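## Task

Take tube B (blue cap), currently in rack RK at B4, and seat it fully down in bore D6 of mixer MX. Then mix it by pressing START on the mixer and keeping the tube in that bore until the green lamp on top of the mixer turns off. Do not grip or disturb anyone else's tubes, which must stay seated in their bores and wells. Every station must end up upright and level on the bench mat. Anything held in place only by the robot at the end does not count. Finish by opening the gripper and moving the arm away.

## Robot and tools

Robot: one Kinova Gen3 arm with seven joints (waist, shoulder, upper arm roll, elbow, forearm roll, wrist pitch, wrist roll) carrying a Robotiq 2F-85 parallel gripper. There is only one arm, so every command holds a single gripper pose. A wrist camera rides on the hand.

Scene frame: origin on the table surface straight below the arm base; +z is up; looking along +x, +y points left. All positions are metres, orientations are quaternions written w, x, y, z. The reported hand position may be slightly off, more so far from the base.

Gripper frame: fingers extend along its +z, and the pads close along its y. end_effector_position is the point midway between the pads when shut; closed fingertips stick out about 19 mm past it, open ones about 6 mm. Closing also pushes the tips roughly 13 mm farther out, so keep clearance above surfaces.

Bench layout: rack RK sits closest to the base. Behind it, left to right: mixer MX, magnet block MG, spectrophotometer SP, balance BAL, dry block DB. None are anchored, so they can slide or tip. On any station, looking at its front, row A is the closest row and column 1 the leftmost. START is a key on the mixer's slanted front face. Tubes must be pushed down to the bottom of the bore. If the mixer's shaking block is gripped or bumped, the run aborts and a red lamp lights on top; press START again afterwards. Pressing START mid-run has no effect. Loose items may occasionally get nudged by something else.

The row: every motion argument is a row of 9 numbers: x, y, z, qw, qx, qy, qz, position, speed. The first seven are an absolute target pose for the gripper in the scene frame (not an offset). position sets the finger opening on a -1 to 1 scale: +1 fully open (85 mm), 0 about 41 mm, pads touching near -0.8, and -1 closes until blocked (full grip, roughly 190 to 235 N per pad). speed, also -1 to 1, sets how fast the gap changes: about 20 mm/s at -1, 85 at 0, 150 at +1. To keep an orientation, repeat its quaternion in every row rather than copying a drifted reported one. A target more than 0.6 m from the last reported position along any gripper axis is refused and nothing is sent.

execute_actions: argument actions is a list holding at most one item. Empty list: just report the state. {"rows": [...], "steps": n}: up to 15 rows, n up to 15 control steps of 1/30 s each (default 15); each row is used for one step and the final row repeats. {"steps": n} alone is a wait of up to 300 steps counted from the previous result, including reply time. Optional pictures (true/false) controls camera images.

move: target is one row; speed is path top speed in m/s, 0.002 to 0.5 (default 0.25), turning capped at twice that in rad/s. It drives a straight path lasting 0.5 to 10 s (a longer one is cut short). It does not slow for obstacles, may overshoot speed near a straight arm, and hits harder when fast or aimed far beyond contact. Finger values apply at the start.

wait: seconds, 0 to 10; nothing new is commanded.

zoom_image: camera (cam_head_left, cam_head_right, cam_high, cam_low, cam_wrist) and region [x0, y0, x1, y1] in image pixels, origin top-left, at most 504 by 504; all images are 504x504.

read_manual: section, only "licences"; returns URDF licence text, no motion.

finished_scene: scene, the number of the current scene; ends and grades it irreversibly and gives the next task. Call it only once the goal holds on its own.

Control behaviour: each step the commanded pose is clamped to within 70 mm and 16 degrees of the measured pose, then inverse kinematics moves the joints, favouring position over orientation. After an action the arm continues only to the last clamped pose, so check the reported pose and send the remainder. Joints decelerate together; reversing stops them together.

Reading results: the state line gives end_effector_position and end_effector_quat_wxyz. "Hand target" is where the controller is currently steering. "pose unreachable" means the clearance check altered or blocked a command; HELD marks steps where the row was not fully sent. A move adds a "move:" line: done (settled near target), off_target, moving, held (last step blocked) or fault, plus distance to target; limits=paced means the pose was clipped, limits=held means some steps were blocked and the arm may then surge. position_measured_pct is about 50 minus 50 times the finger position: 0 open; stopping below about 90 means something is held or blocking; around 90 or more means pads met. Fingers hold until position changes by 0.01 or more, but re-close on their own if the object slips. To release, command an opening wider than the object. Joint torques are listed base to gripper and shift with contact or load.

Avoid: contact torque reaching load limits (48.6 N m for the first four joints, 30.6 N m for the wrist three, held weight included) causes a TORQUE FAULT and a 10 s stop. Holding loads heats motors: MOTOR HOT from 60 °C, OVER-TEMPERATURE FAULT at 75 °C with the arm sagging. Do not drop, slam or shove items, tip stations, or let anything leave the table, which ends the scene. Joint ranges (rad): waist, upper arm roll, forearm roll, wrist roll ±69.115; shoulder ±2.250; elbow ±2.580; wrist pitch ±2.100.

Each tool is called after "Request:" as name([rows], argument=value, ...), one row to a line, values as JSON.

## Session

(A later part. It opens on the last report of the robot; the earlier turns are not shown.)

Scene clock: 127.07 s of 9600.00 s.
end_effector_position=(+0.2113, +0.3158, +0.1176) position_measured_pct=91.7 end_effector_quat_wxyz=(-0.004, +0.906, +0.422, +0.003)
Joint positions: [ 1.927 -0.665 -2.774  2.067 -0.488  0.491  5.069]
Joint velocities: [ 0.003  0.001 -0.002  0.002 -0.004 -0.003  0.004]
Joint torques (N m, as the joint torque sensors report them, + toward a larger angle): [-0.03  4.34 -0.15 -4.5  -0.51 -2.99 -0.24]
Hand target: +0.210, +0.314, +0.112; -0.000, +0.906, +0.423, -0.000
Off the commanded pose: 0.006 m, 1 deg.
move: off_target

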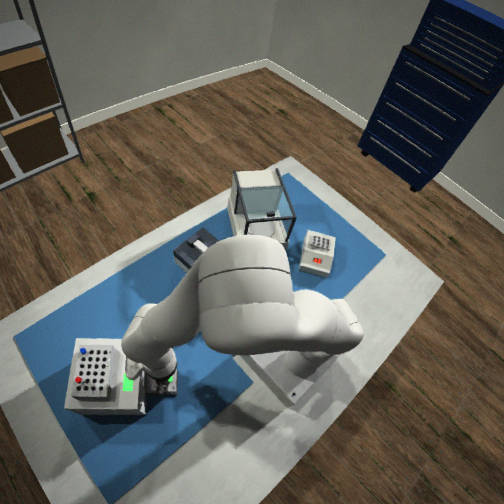

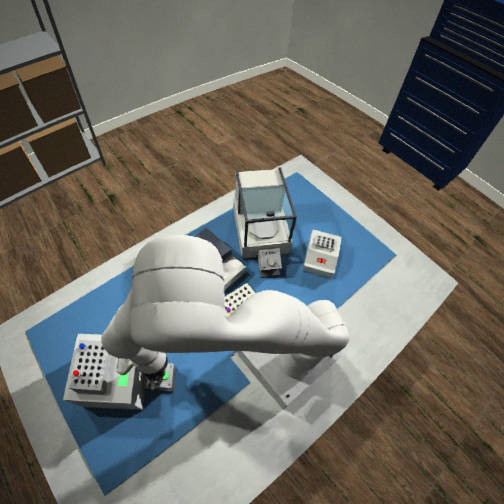

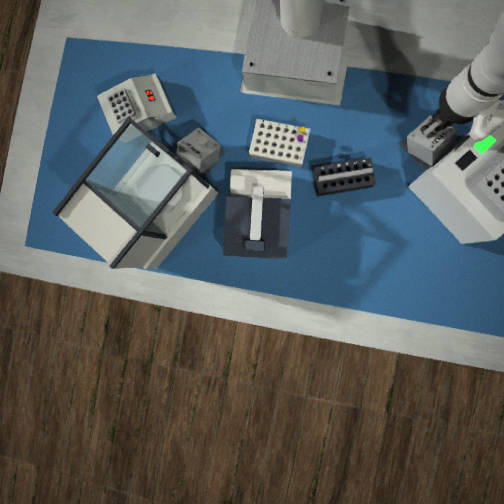

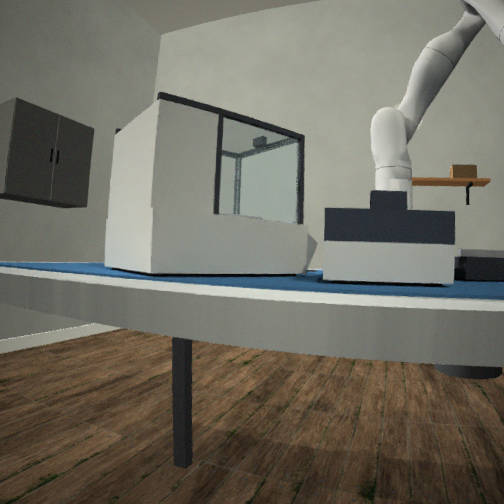

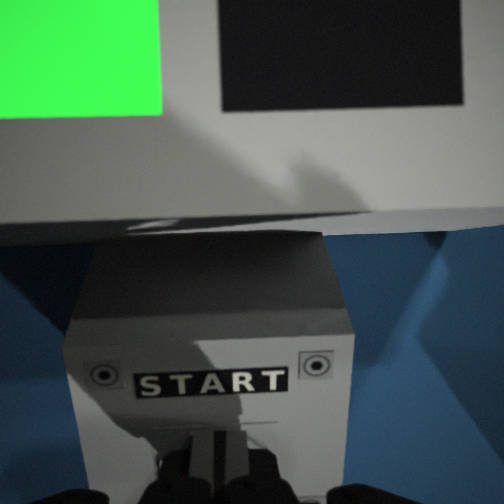

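Green lamp is on. Lifting away.

Request:
move(target=[0.20, 0.30, 0.32, 0, 0.906, 0.423, 0, -1, 0], speed=0.1)

Request:
wait(seconds=8)

Scene clock: 131.43 s of 9600.00 s.
end_effector_position=(+0.2005, +0.3001, +0.3198) position_measured_pct=91.7 end_effector_quat_wxyz=(+0.001, +0.906, +0.422, +0.000)
Joint positions: [ 1.703 -0.268 -2.545  1.845 -0.162  1.085  4.771]
Joint velocities: [-0.003  0.004 -0.001 -0.002  0.001  0.003 -0.002]
Joint torques (N m, as the joint torque sensors report them, + toward a larger angle): [ 0.18 12.48  1.52 -8.08  0.06 -0.19  0.22]
Hand target: +0.200, +0.300, +0.320; +0.000, +0.906, +0.422, +0.001
Off the commanded pose: 0.001 m, 0 deg.
move: done

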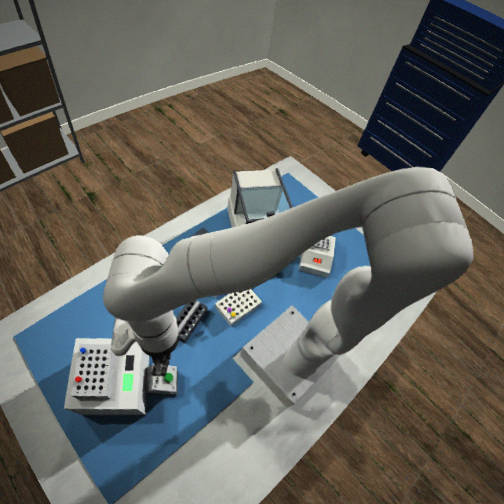

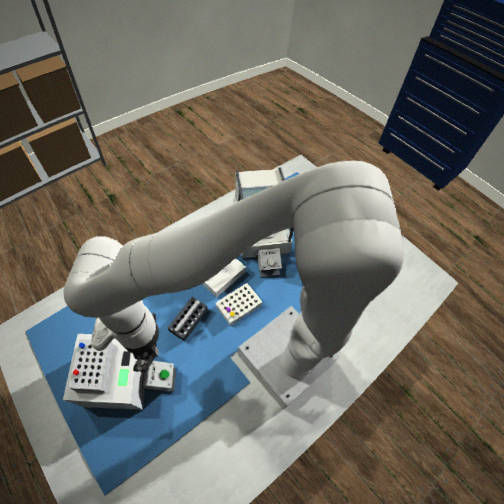

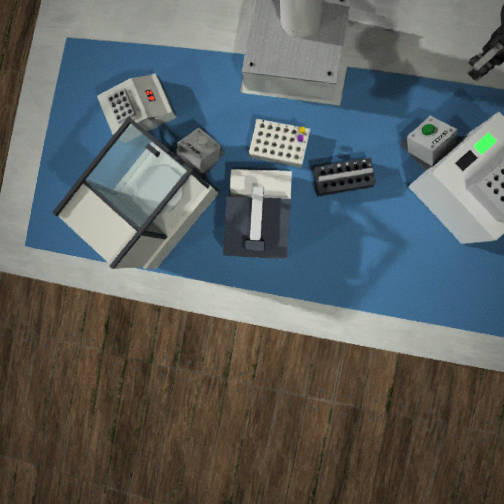

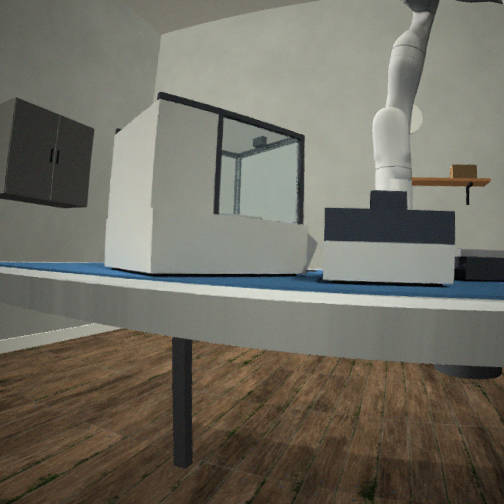

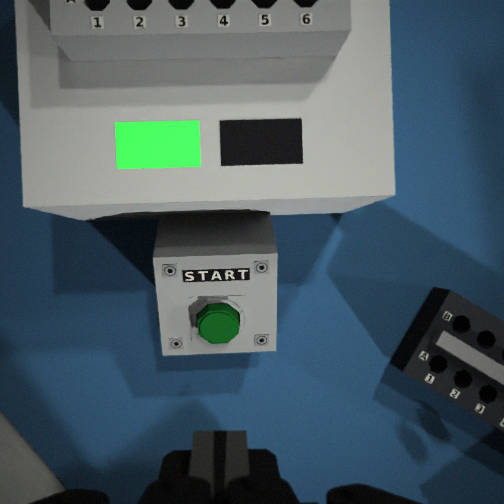

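Scene clock: 139.43 s of 9600.00 s.
end_effector_position=(+0.2005, +0.3001, +0.3200) position_measured_pct=91.7 end_effector_quat_wxyz=(+0.000, +0.906, +0.422, +0.001)
Joint positions: [ 1.703 -0.268 -2.545  1.845 -0.162  1.085  4.77 ]
Joint velocities: [-0.001 -0.    -0.    -0.    -0.001  0.     0.002]
Joint torques (N m, as the joint torque sensors report them, + toward a larger angle): [-0.07 12.18  1.87 -7.56 -0.2   0.    0.38]
Hand target: +0.200, +0.300, +0.320; +0.000, +0.906, +0.422, +0.001
Off the commanded pose: 0.000 m, 0 deg.
Steps of this call (steps 1 to 240: nothing new was sent). Readings (end_effector_position | what the end effector reports):
1: (+0.2005, +0.3001, +0.3199) | position_measured_pct=91.7
2: (+0.2005, +0.3001, +0.3199) | position_measured_pct=91.7
4: (+0.2005, +0.3001, +0.3200) | position_measured_pct=91.7
8: (+0.2005, +0.3001, +0.3200) | position_measured_pct=91.7
240: the state above

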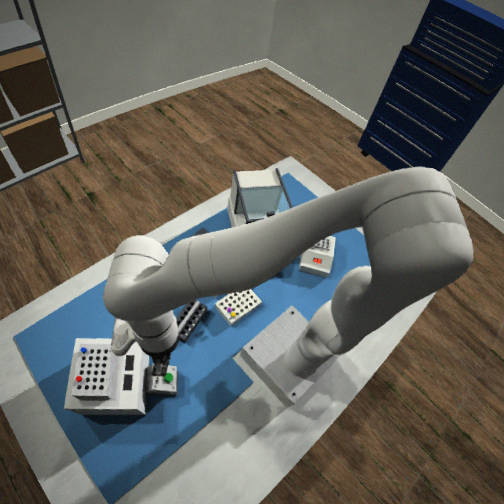

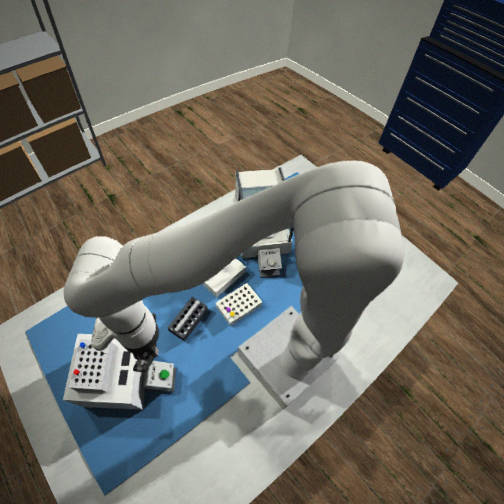

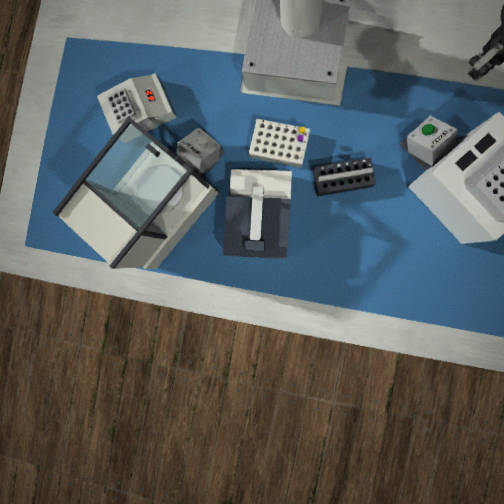

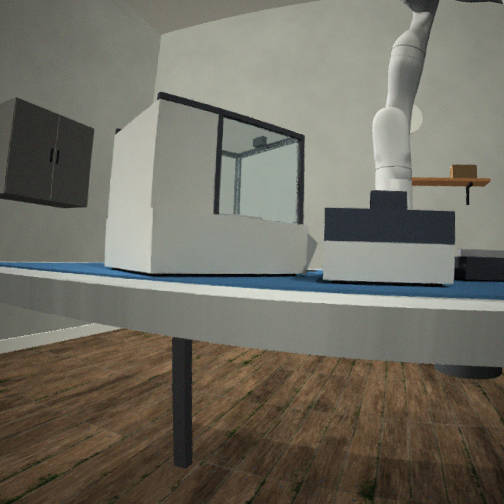

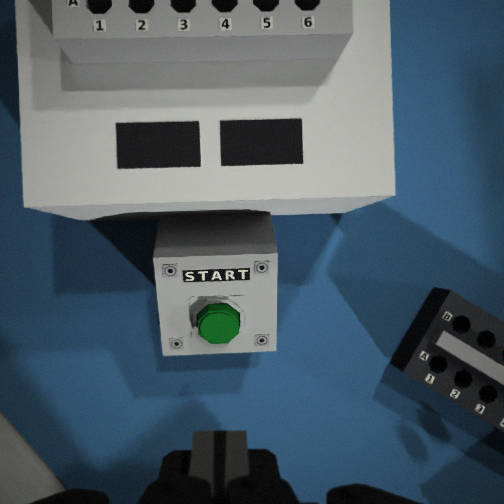

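Request:
zoom_image(camera="cam_head_left", region=[50, 320, 200, 430])

Region (50, 320, 200, 430) of cam_head_left's 504x504 image, scaled by 3.360, with more detail than that image has; it fills the top 370 rows of this view, and the rest is white.

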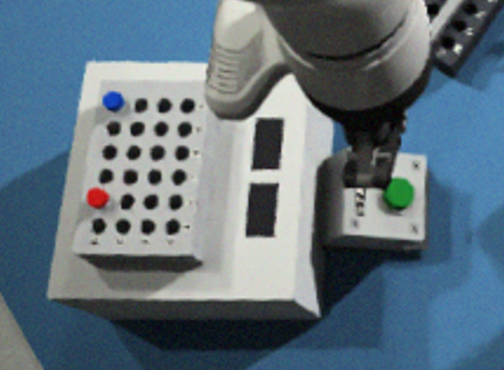

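Request:
finished_scene(scene=1)

The scene is finished: the task was done.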